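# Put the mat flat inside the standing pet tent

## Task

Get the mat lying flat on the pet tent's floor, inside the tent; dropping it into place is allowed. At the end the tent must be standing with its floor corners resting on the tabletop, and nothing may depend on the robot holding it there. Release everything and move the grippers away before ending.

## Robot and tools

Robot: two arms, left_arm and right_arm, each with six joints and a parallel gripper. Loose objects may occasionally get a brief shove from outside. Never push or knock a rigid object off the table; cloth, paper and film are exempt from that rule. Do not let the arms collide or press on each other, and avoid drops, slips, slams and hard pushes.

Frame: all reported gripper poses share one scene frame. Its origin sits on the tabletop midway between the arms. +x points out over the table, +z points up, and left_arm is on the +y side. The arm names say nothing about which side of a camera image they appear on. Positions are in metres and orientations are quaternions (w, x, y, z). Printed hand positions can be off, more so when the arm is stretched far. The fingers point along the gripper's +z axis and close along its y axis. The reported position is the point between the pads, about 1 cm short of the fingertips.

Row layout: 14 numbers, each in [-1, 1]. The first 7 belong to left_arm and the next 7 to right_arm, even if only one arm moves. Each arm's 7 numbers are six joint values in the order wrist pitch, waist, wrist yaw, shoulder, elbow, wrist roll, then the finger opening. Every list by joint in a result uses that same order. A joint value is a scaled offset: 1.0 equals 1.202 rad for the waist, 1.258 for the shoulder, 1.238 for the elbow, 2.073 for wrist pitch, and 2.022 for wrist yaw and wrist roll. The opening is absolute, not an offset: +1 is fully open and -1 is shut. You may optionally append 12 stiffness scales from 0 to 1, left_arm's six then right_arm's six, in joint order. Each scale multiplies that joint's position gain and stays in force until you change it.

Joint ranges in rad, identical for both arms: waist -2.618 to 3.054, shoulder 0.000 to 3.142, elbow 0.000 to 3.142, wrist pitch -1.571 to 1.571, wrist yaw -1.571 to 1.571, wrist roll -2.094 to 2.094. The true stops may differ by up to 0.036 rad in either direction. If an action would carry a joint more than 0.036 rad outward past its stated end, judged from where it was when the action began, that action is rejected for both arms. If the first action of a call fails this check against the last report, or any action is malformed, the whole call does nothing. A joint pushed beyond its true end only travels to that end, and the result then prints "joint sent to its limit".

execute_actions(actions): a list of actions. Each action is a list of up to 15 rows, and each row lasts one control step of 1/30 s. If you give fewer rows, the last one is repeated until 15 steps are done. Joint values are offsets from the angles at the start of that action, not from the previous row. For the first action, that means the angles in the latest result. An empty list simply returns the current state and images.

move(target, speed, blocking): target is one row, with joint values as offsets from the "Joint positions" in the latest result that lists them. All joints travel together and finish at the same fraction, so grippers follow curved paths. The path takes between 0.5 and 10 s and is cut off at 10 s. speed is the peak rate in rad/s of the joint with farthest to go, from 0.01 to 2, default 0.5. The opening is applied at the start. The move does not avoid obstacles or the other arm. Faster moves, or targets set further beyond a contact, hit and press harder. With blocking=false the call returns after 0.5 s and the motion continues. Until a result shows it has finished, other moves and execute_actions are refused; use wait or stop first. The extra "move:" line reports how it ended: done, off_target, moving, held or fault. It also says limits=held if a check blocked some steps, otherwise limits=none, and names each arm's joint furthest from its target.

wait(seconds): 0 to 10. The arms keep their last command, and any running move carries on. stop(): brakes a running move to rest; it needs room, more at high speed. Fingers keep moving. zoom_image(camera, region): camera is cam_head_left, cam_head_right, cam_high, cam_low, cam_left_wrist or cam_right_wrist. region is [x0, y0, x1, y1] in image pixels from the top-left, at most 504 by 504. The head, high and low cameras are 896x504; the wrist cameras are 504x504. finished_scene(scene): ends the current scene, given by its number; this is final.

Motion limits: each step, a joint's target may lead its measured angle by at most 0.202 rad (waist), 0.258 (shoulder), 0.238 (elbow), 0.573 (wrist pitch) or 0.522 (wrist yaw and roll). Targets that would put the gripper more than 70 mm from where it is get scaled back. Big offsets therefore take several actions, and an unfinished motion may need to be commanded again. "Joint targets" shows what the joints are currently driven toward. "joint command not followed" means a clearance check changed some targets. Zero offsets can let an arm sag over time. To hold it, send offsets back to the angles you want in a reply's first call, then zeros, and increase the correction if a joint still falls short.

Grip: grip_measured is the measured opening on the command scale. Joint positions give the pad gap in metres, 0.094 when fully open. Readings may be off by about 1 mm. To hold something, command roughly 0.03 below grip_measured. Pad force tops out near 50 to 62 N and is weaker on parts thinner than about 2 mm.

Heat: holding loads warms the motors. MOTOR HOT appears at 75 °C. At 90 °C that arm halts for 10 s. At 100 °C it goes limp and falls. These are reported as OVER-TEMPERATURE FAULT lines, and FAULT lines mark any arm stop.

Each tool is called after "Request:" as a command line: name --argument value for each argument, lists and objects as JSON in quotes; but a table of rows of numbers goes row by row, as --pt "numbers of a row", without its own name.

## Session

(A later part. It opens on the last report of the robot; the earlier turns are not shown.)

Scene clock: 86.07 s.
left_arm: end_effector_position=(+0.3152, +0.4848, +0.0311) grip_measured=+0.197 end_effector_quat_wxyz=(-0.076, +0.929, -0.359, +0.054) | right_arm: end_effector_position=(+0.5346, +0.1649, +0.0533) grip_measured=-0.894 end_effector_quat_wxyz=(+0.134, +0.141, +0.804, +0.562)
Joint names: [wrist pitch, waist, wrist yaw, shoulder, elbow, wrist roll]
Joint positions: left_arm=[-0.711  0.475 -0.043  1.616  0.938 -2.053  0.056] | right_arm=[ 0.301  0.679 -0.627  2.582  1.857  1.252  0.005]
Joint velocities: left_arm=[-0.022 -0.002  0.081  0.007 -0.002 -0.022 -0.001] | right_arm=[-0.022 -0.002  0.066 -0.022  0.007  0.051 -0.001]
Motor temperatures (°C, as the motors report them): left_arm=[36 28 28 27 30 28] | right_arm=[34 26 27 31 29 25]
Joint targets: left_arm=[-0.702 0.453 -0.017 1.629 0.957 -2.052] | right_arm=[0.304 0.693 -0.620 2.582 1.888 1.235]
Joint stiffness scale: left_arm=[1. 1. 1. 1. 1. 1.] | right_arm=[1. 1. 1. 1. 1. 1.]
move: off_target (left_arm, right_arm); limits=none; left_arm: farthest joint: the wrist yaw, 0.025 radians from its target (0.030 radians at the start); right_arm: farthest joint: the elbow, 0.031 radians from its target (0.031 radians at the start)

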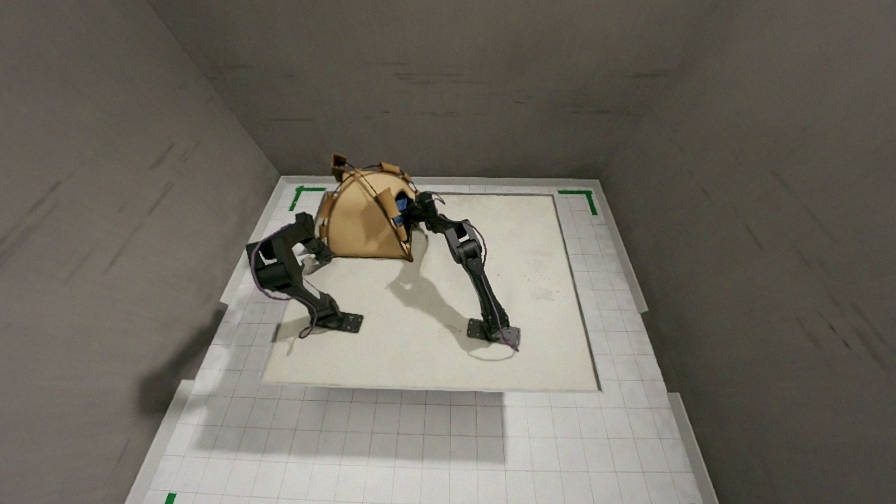

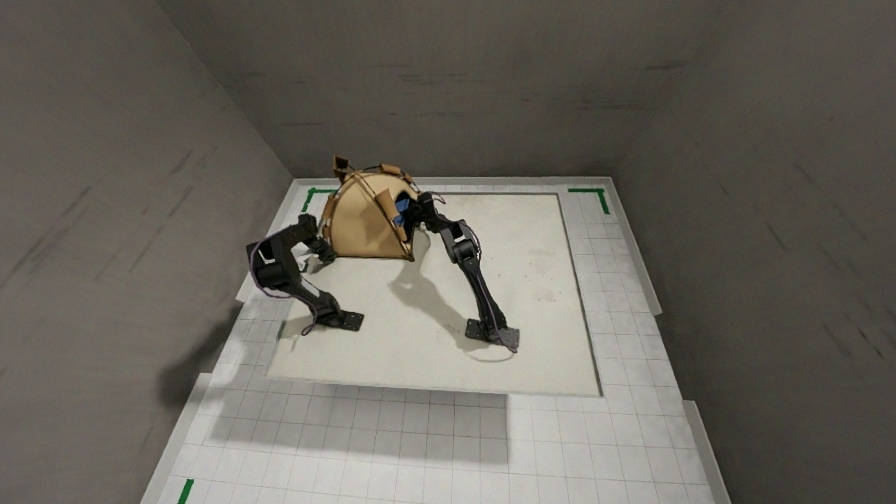

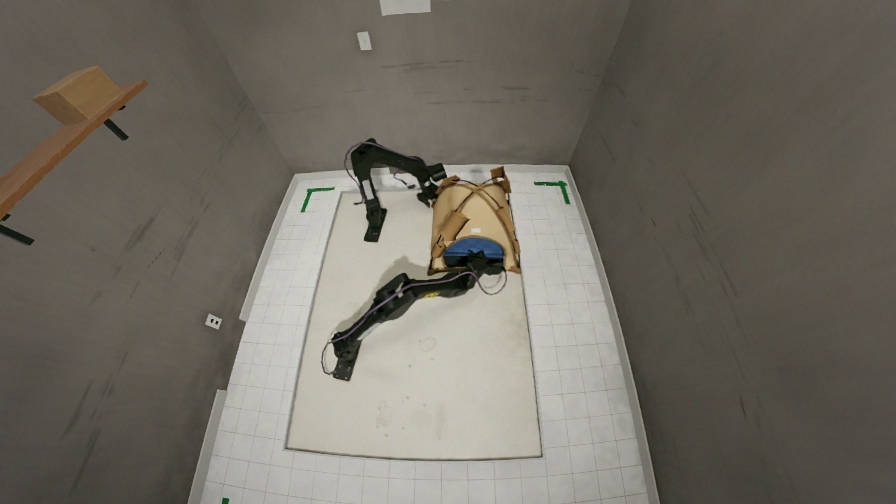

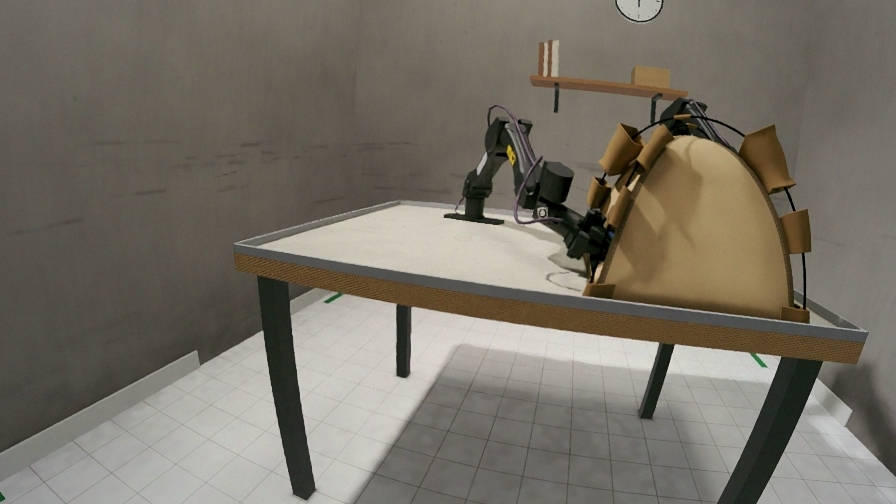

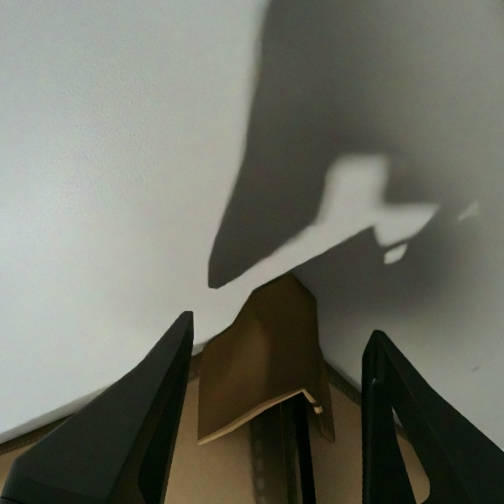

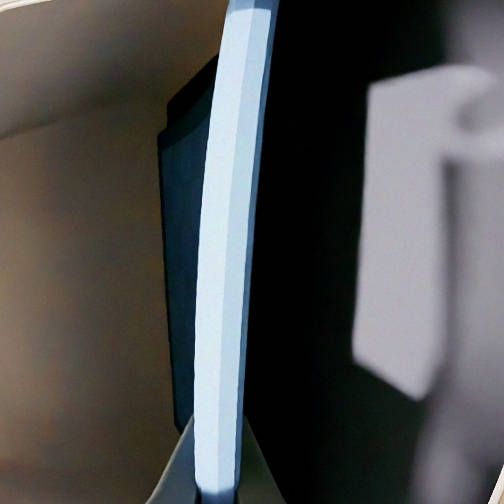

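Request:
move --target '[0.004,-0.01,0.01,0.01,0.015,0,0.2,-0.015,0.005,-0.05,0.0,0.025,0.03,-0.93]' --speed 0.15

Request:
move --target '[0,0,0,0,0.015,0,0.2,0,0,0,0.0,0.025,0,-0.6]'

Request:
move --target '[0,0.2,0,-0.22,-0.16,0,0.2,0.0,-0.13,-0.06,-0.2,-0.24,0,-0.6]' --speed 0.2

Request:
move --target '[0,0,0,-0.5,-0.1,0.5,0.2,0.0,-0.3,0.2,-0.6,-0.4,0,-0.6]' --speed 0.8

Request:
zoom_image --camera "cam_high" --region '[410,160,550,300]'

Scene clock: 87.77 s.
left_arm: end_effector_position=(+0.3151, +0.4851, +0.0311) grip_measured=+0.197 end_effector_quat_wxyz=(-0.077, +0.929, -0.359, +0.054) | right_arm: end_effector_position=(+0.5235, +0.1685, +0.0511) grip_measured=-0.894 end_effector_quat_wxyz=(+0.088, +0.154, +0.803, +0.570)
Joint names: [wrist pitch, waist, wrist yaw, shoulder, elbow, wrist roll]
Joint positions: left_arm=[-0.711  0.475 -0.045  1.616  0.938 -2.053  0.056] | right_arm=[ 0.275  0.679 -0.687  2.582  1.857  1.311  0.005]
Joint velocities: left_arm=[-0.007 -0.007 -0.022 -0.002  0.012  0.007  0.   ] | right_arm=[-0.037 -0.022  0.022 -0.012 -0.007  0.007  0.   ]
Motor temperatures (°C, as the motors report them): left_arm=[36 28 28 27 30 28] | right_arm=[34 26 27 31 29 25]
Joint targets: left_arm=[-0.702 0.463 -0.023 1.629 0.957 -2.053] | right_arm=[0.270 0.685 -0.728 2.582 1.888 1.313]
Joint stiffness scale: left_arm=[1. 1. 1. 1. 1. 1.] | right_arm=[1. 1. 1. 1. 1. 1.]
move: off_target (left_arm, right_arm); limits=none; left_arm: farthest joint: the wrist yaw, 0.022 radians from its target (0.020 radians at the start); right_arm: farthest joint: the wrist yaw, 0.041 radians from its target (0.101 radians at the start)

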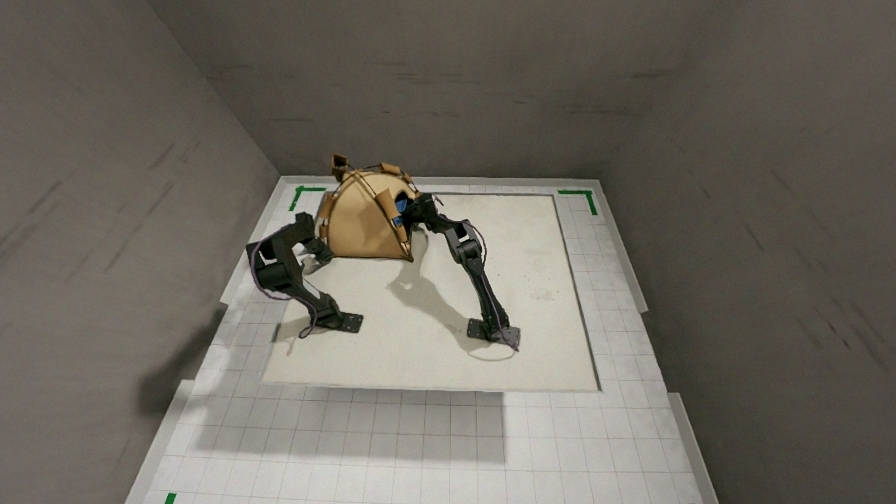

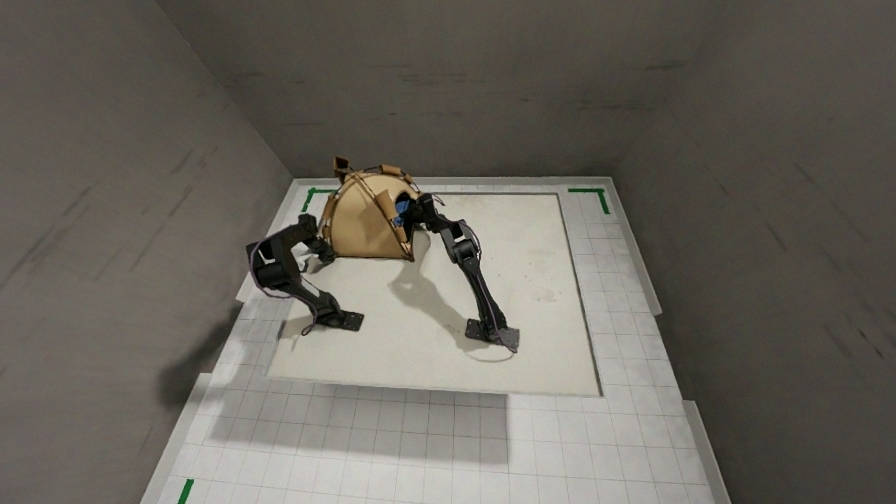

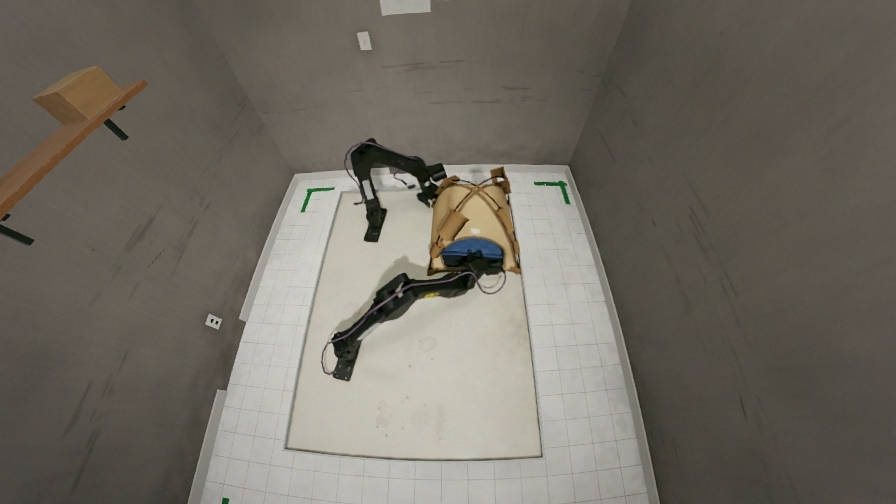

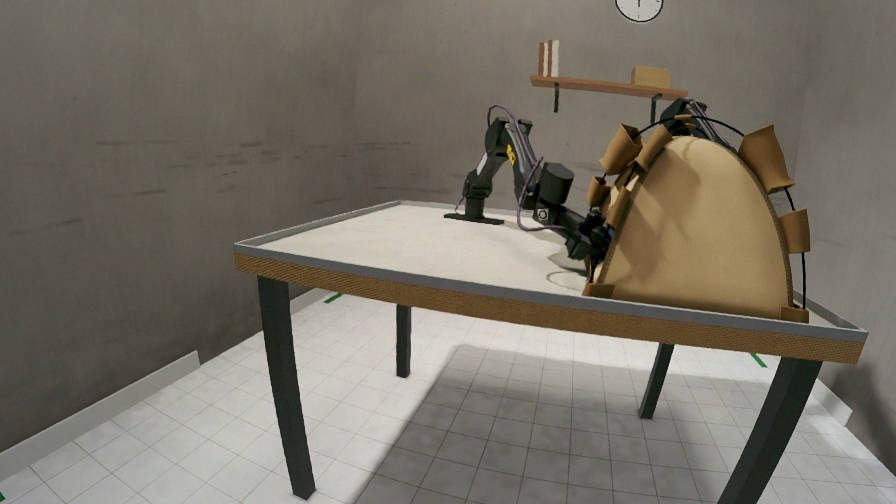

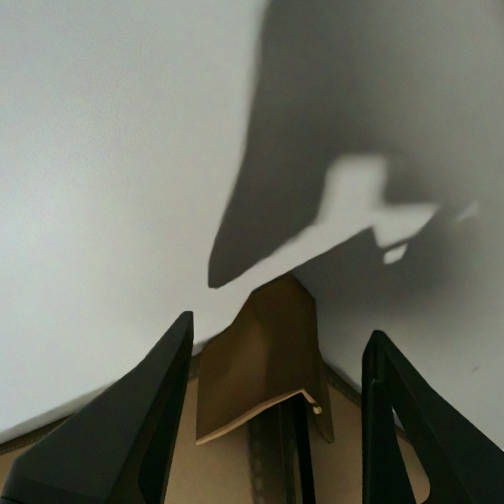

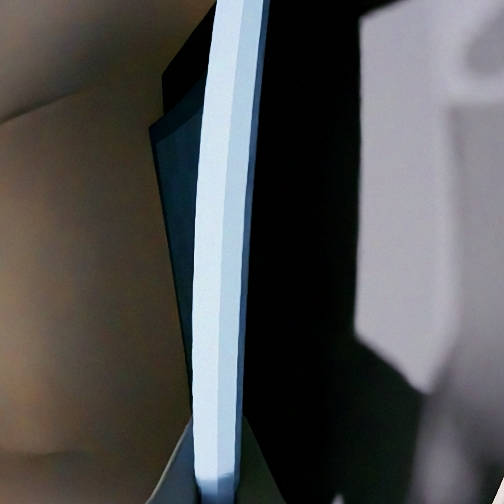

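Scene clock: 88.47 s.
left_arm: end_effector_position=(+0.3149, +0.4853, +0.0311) grip_measured=+0.197 end_effector_quat_wxyz=(-0.077, +0.929, -0.359, +0.053) | right_arm: end_effector_position=(+0.5234, +0.1683, +0.0504) grip_measured=-0.601 end_effector_quat_wxyz=(+0.087, +0.155, +0.803, +0.569)
Joint names: [wrist pitch, waist, wrist yaw, shoulder, elbow, wrist roll]
Joint positions: left_arm=[-0.711  0.475 -0.047  1.616  0.938 -2.053  0.056] | right_arm=[ 0.272  0.679 -0.686  2.582  1.857  1.311  0.019]
Joint velocities: left_arm=[ 0.022 -0.002 -0.022 -0.017  0.017 -0.022 -0.001] | right_arm=[ 0.022  0.002 -0.022 -0.017 -0.002  0.022 -0.   ]
Motor temperatures (°C, as the motors report them): left_arm=[36 28 28 27 30 28] | right_arm=[34 26 27 31 29 25]
Joint targets: left_arm=[-0.711 0.475 -0.045 1.616 0.957 -2.053] | right_arm=[0.276 0.679 -0.687 2.582 1.888 1.311]
Joint stiffness scale: left_arm=[1. 1. 1. 1. 1. 1.] | right_arm=[1. 1. 1. 1. 1. 1.]
move: off_target (right_arm); limits=none; left_arm: farthest joint: the elbow, 0.019 radians from its target (0.019 radians at the start); right_arm: farthest joint: the elbow, 0.031 radians from its target (0.031 radians at the start)

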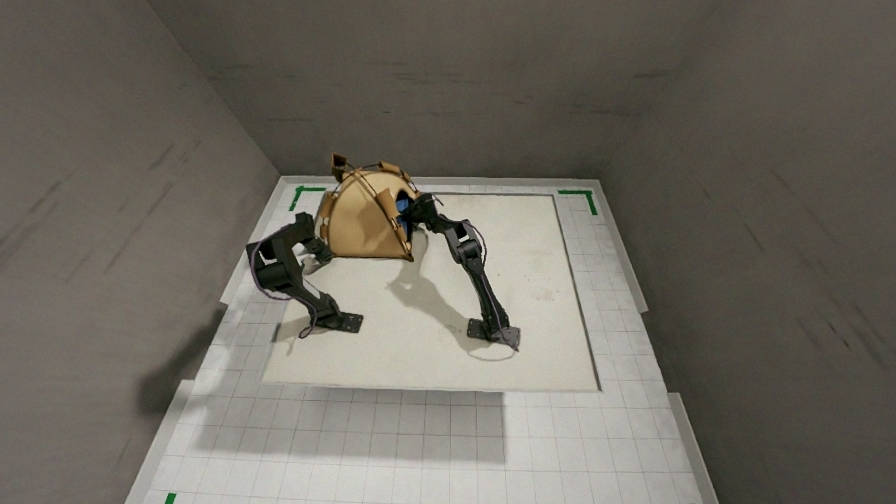

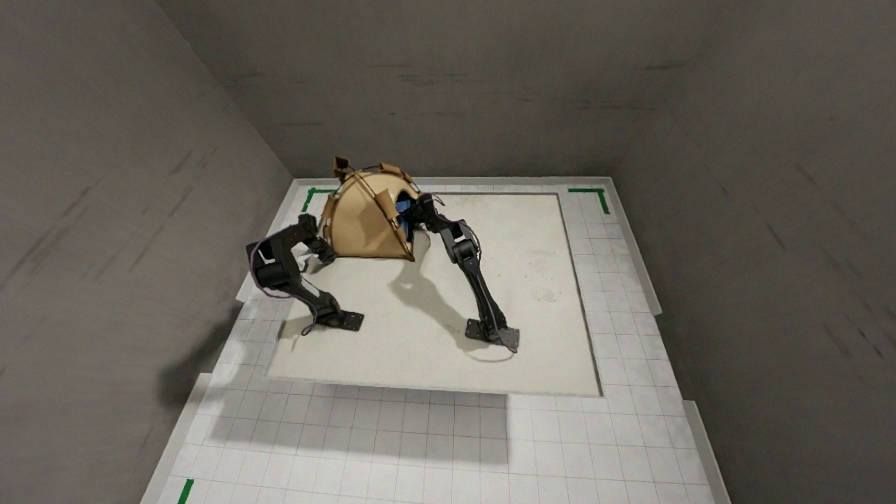

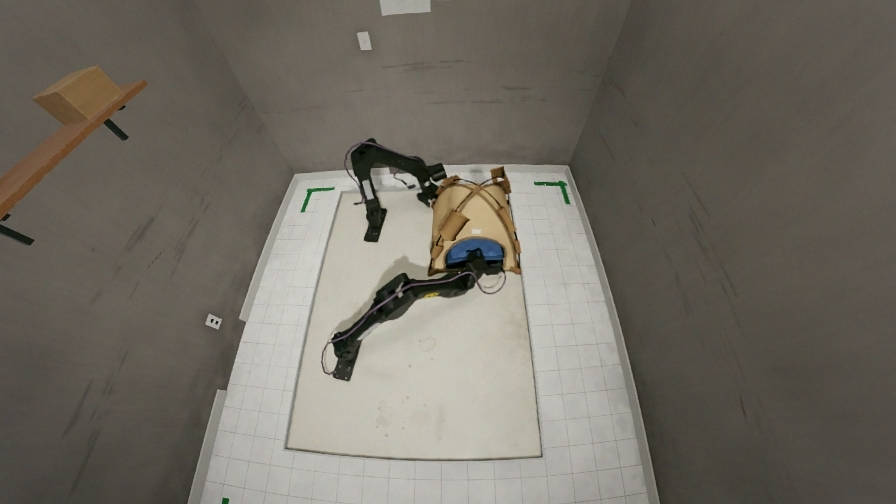

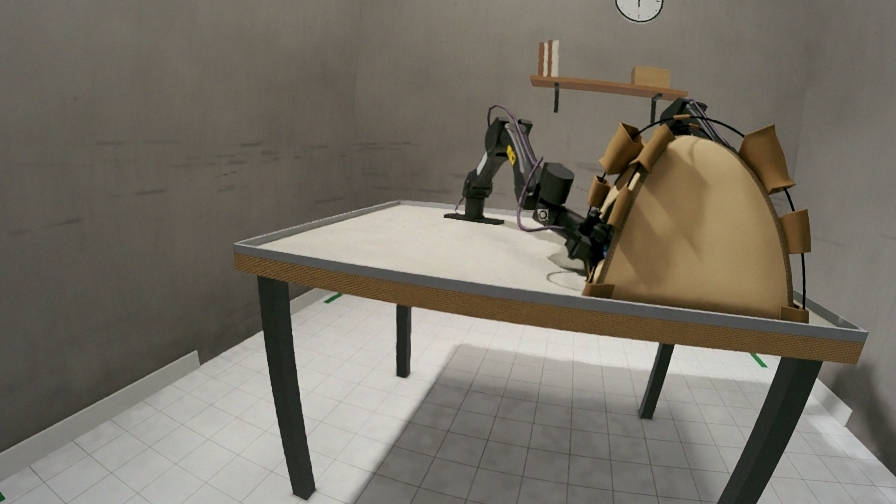

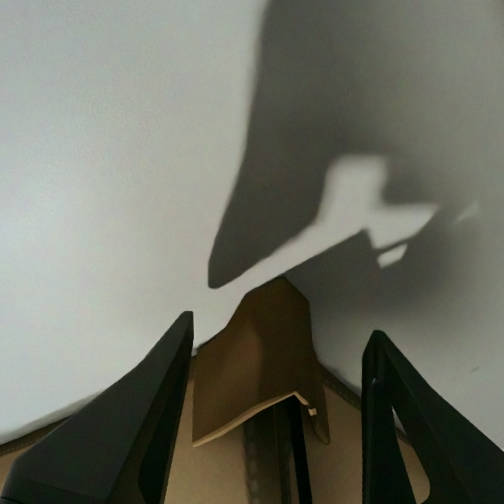

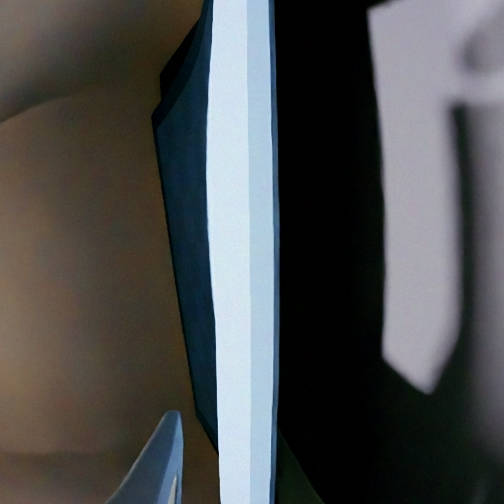

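Scene clock: 90.47 s.
left_arm: end_effector_position=(+0.2476, +0.5252, +0.0467) grip_measured=+0.197 end_effector_quat_wxyz=(-0.112, +0.960, -0.247, +0.070) | right_arm: end_effector_position=(+0.5148, +0.0774, +0.0713) grip_measured=-0.601 end_effector_quat_wxyz=(+0.064, +0.204, +0.798, +0.564)
Joint names: [wrist pitch, waist, wrist yaw, shoulder, elbow, wrist roll]
Joint positions: left_arm=[-0.705  0.706 -0.047  1.362  0.756 -2.053  0.056] | right_arm=[ 0.264  0.528 -0.793  2.367  1.571  1.311  0.019]
Joint velocities: left_arm=[-0.037  0.022 -0.051  0.022 -0.012 -0.051 -0.001] | right_arm=[ 0.007  0.027 -0.051 -0.012 -0.017 -0.022  0.001]
Motor temperatures (°C, as the motors report them): left_arm=[36 28 28 27 30 28] | right_arm=[34 26 27 32 29 25]
Joint targets: left_arm=[-0.711 0.715 -0.046 1.340 0.740 -2.053] | right_arm=[0.272 0.522 -0.807 2.330 1.560 1.311]
Joint stiffness scale: left_arm=[1. 1. 1. 1. 1. 1.] | right_arm=[1. 1. 1. 1. 1. 1.]
move: off_target (left_arm, right_arm); limits=none; left_arm: farthest joint: the shoulder, 0.023 radians from its target (0.277 radians at the start); right_arm: farthest joint: the shoulder, 0.036 radians from its target (0.251 radians at the start)

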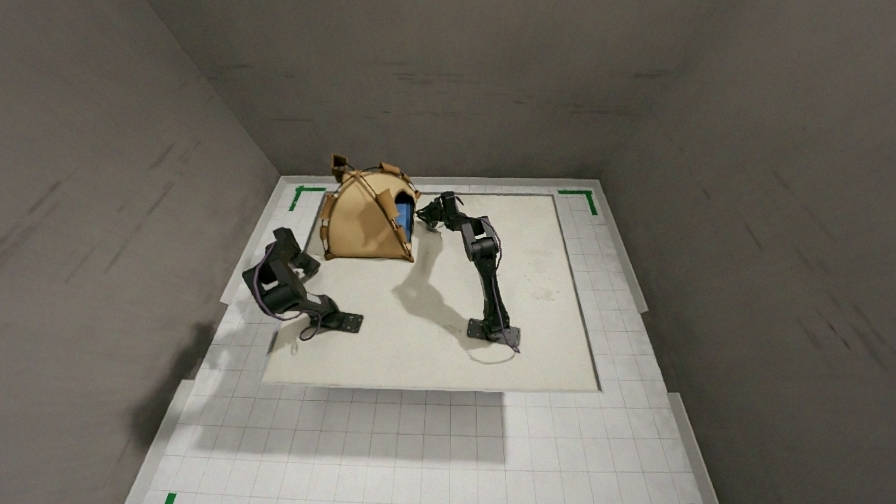

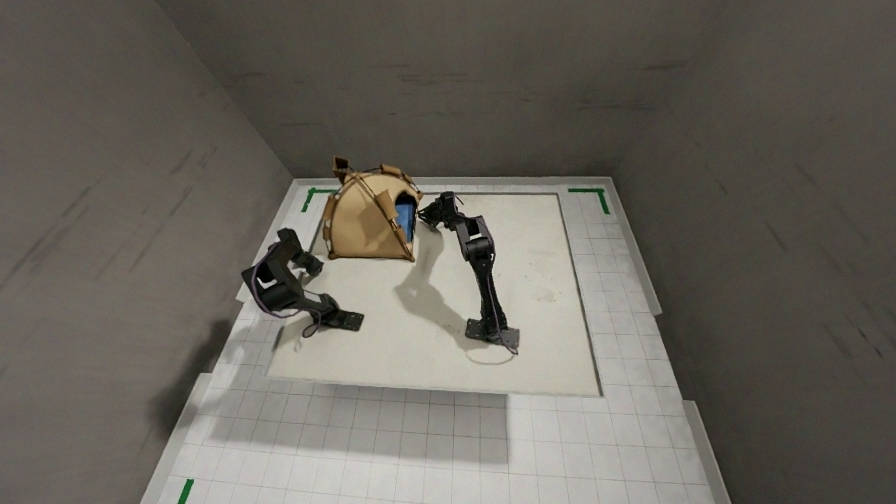

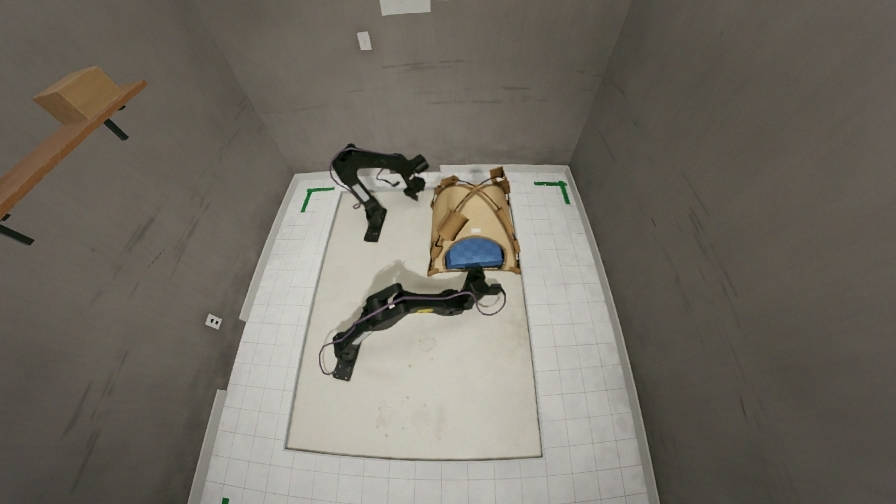

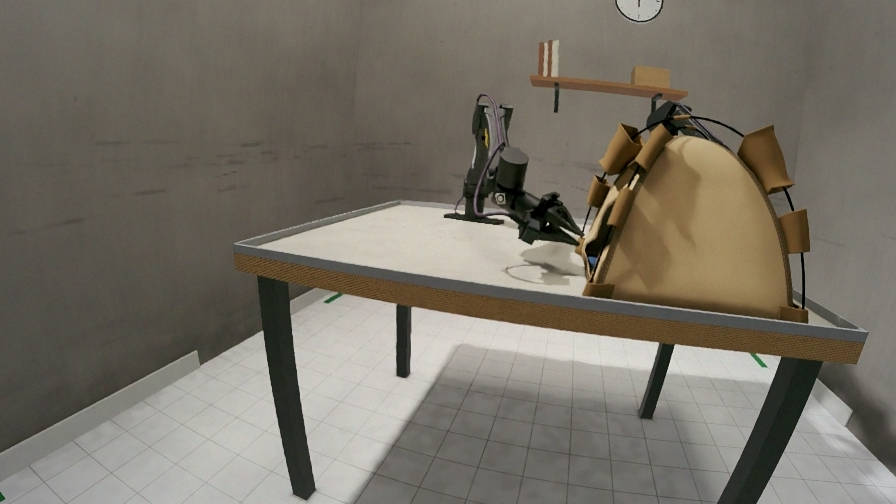

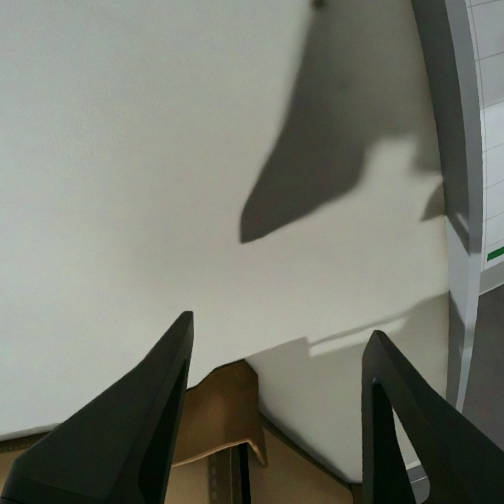

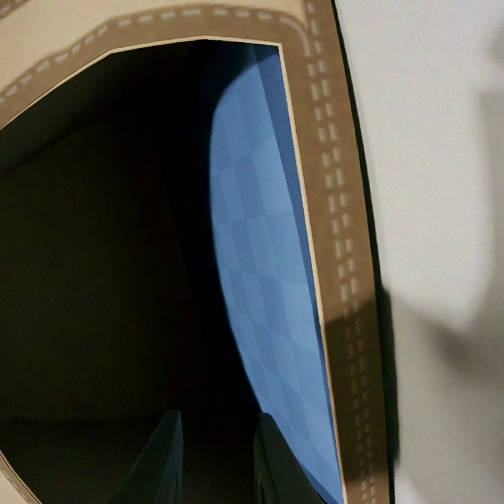

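Scene clock: 92.63 s.
left_arm: end_effector_position=(+0.2353, +0.5171, +0.1534) grip_measured=+0.197 end_effector_quat_wxyz=(-0.368, +0.681, -0.630, +0.067) | right_arm: end_effector_position=(+0.5033, -0.1786, +0.2378) grip_measured=-0.601 end_effector_quat_wxyz=(+0.370, +0.393, +0.692, +0.479)
Joint names: [wrist pitch, waist, wrist yaw, shoulder, elbow, wrist roll]
Joint positions: left_arm=[-0.697  0.706 -0.047  0.756  0.646 -1.052  0.056] | right_arm=[ 0.252  0.172 -0.396  1.636  1.09   1.312  0.019]
Joint velocities: left_arm=[ 0.022 -0.002  0.007  0.002  0.002  0.007  0.001] | right_arm=[ 0.007  0.007 -0.022 -0.017 -0.022 -0.11  -0.001]
Motor temperatures (°C, as the motors report them): left_arm=[36 28 28 27 30 28] | right_arm=[34 26 27 32 28 25]
Joint targets: left_arm=[-0.705 0.706 -0.047 0.732 0.632 -1.042] | right_arm=[0.264 0.168 -0.389 1.612 1.076 1.311]
Joint stiffness scale: left_arm=[1. 1. 1. 1. 1. 1.] | right_arm=[1. 1. 1. 1. 1. 1.]
move: off_target (left_arm, right_arm); limits=none; left_arm: farthest joint: the shoulder, 0.023 radians from its target (0.629 radians at the start); right_arm: farthest joint: the shoulder, 0.024 radians from its target (0.755 radians at the start)

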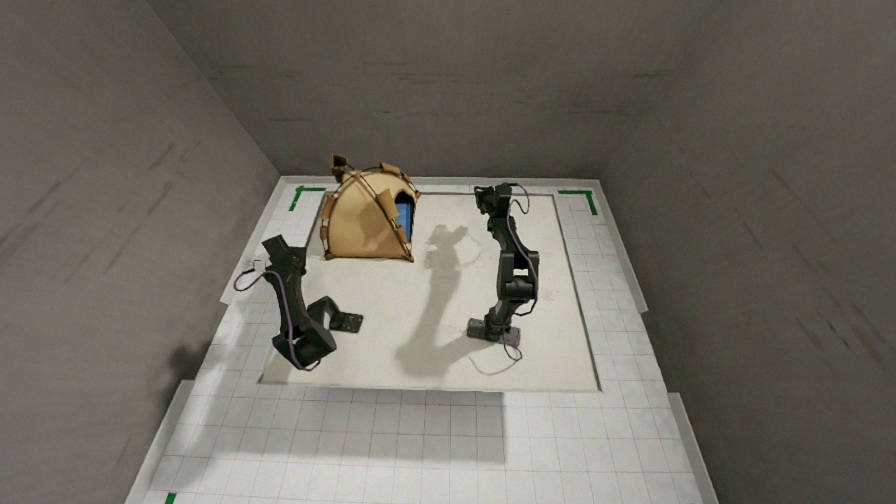

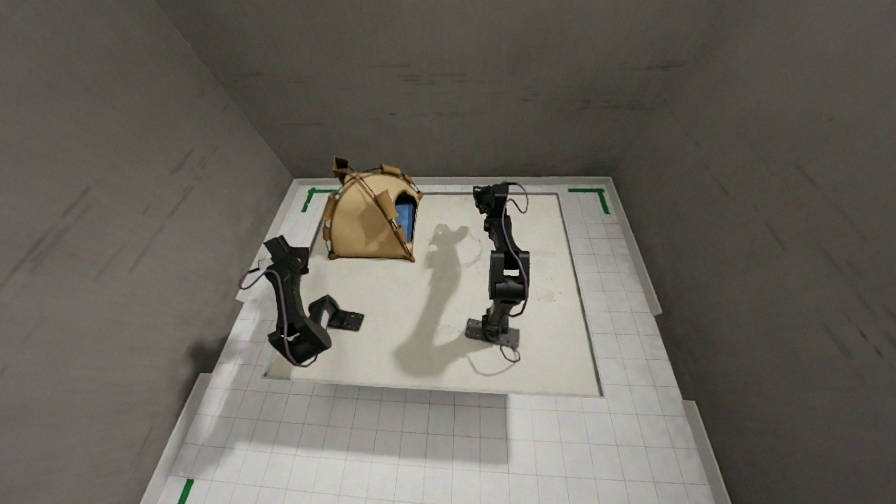

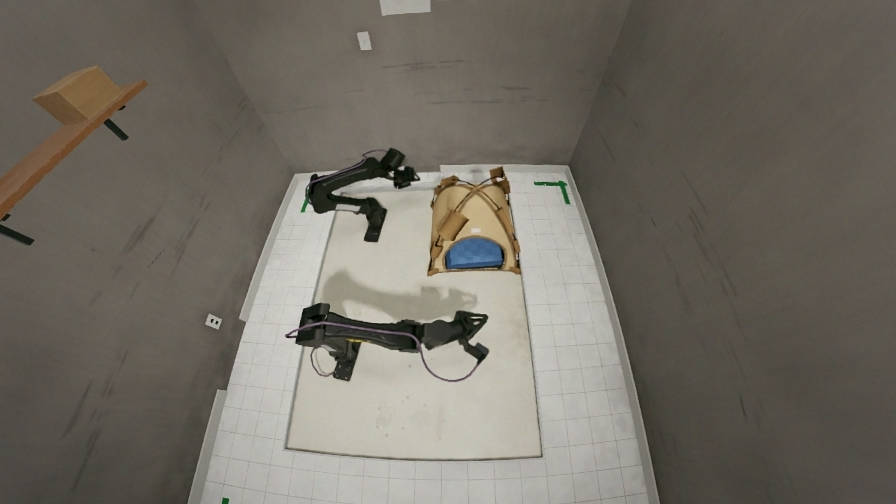

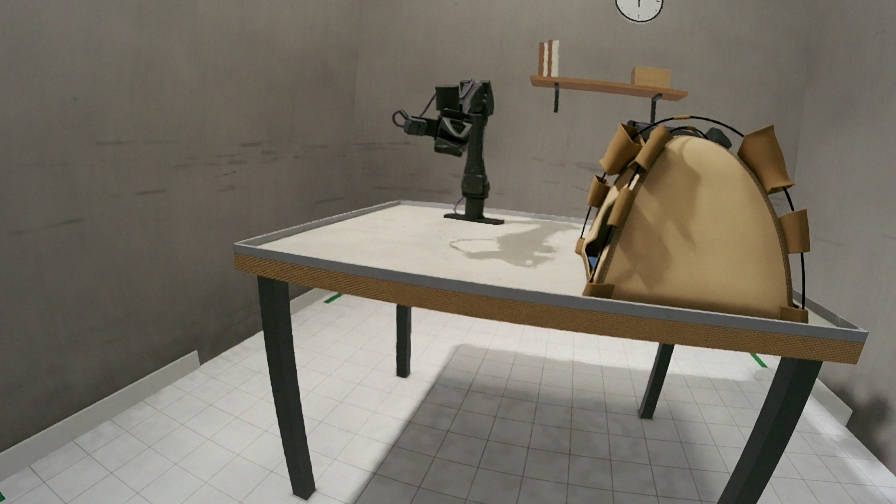

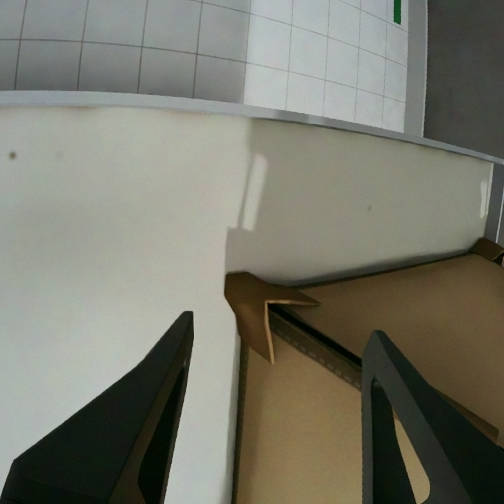

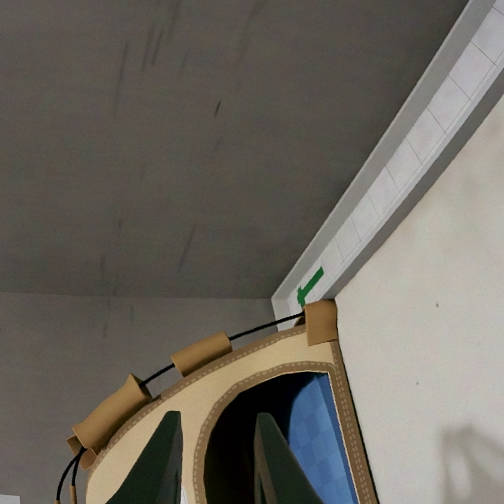

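Region (410, 160, 550, 300) of cam_high's 896x504 image, scaled by 3.600, with more detail than that image has.

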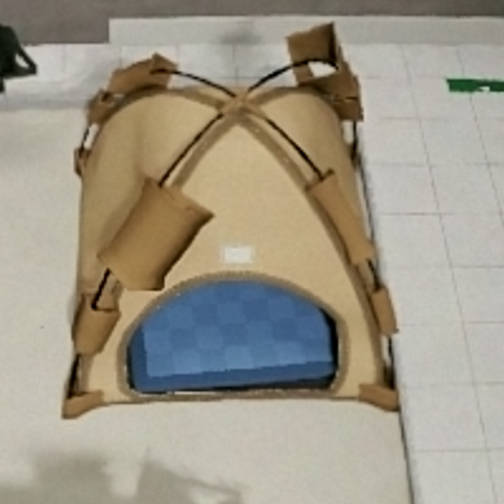

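The mat is lying flat inside.

Request:
finished_scene --scene 2

The scene is finished: the task was done.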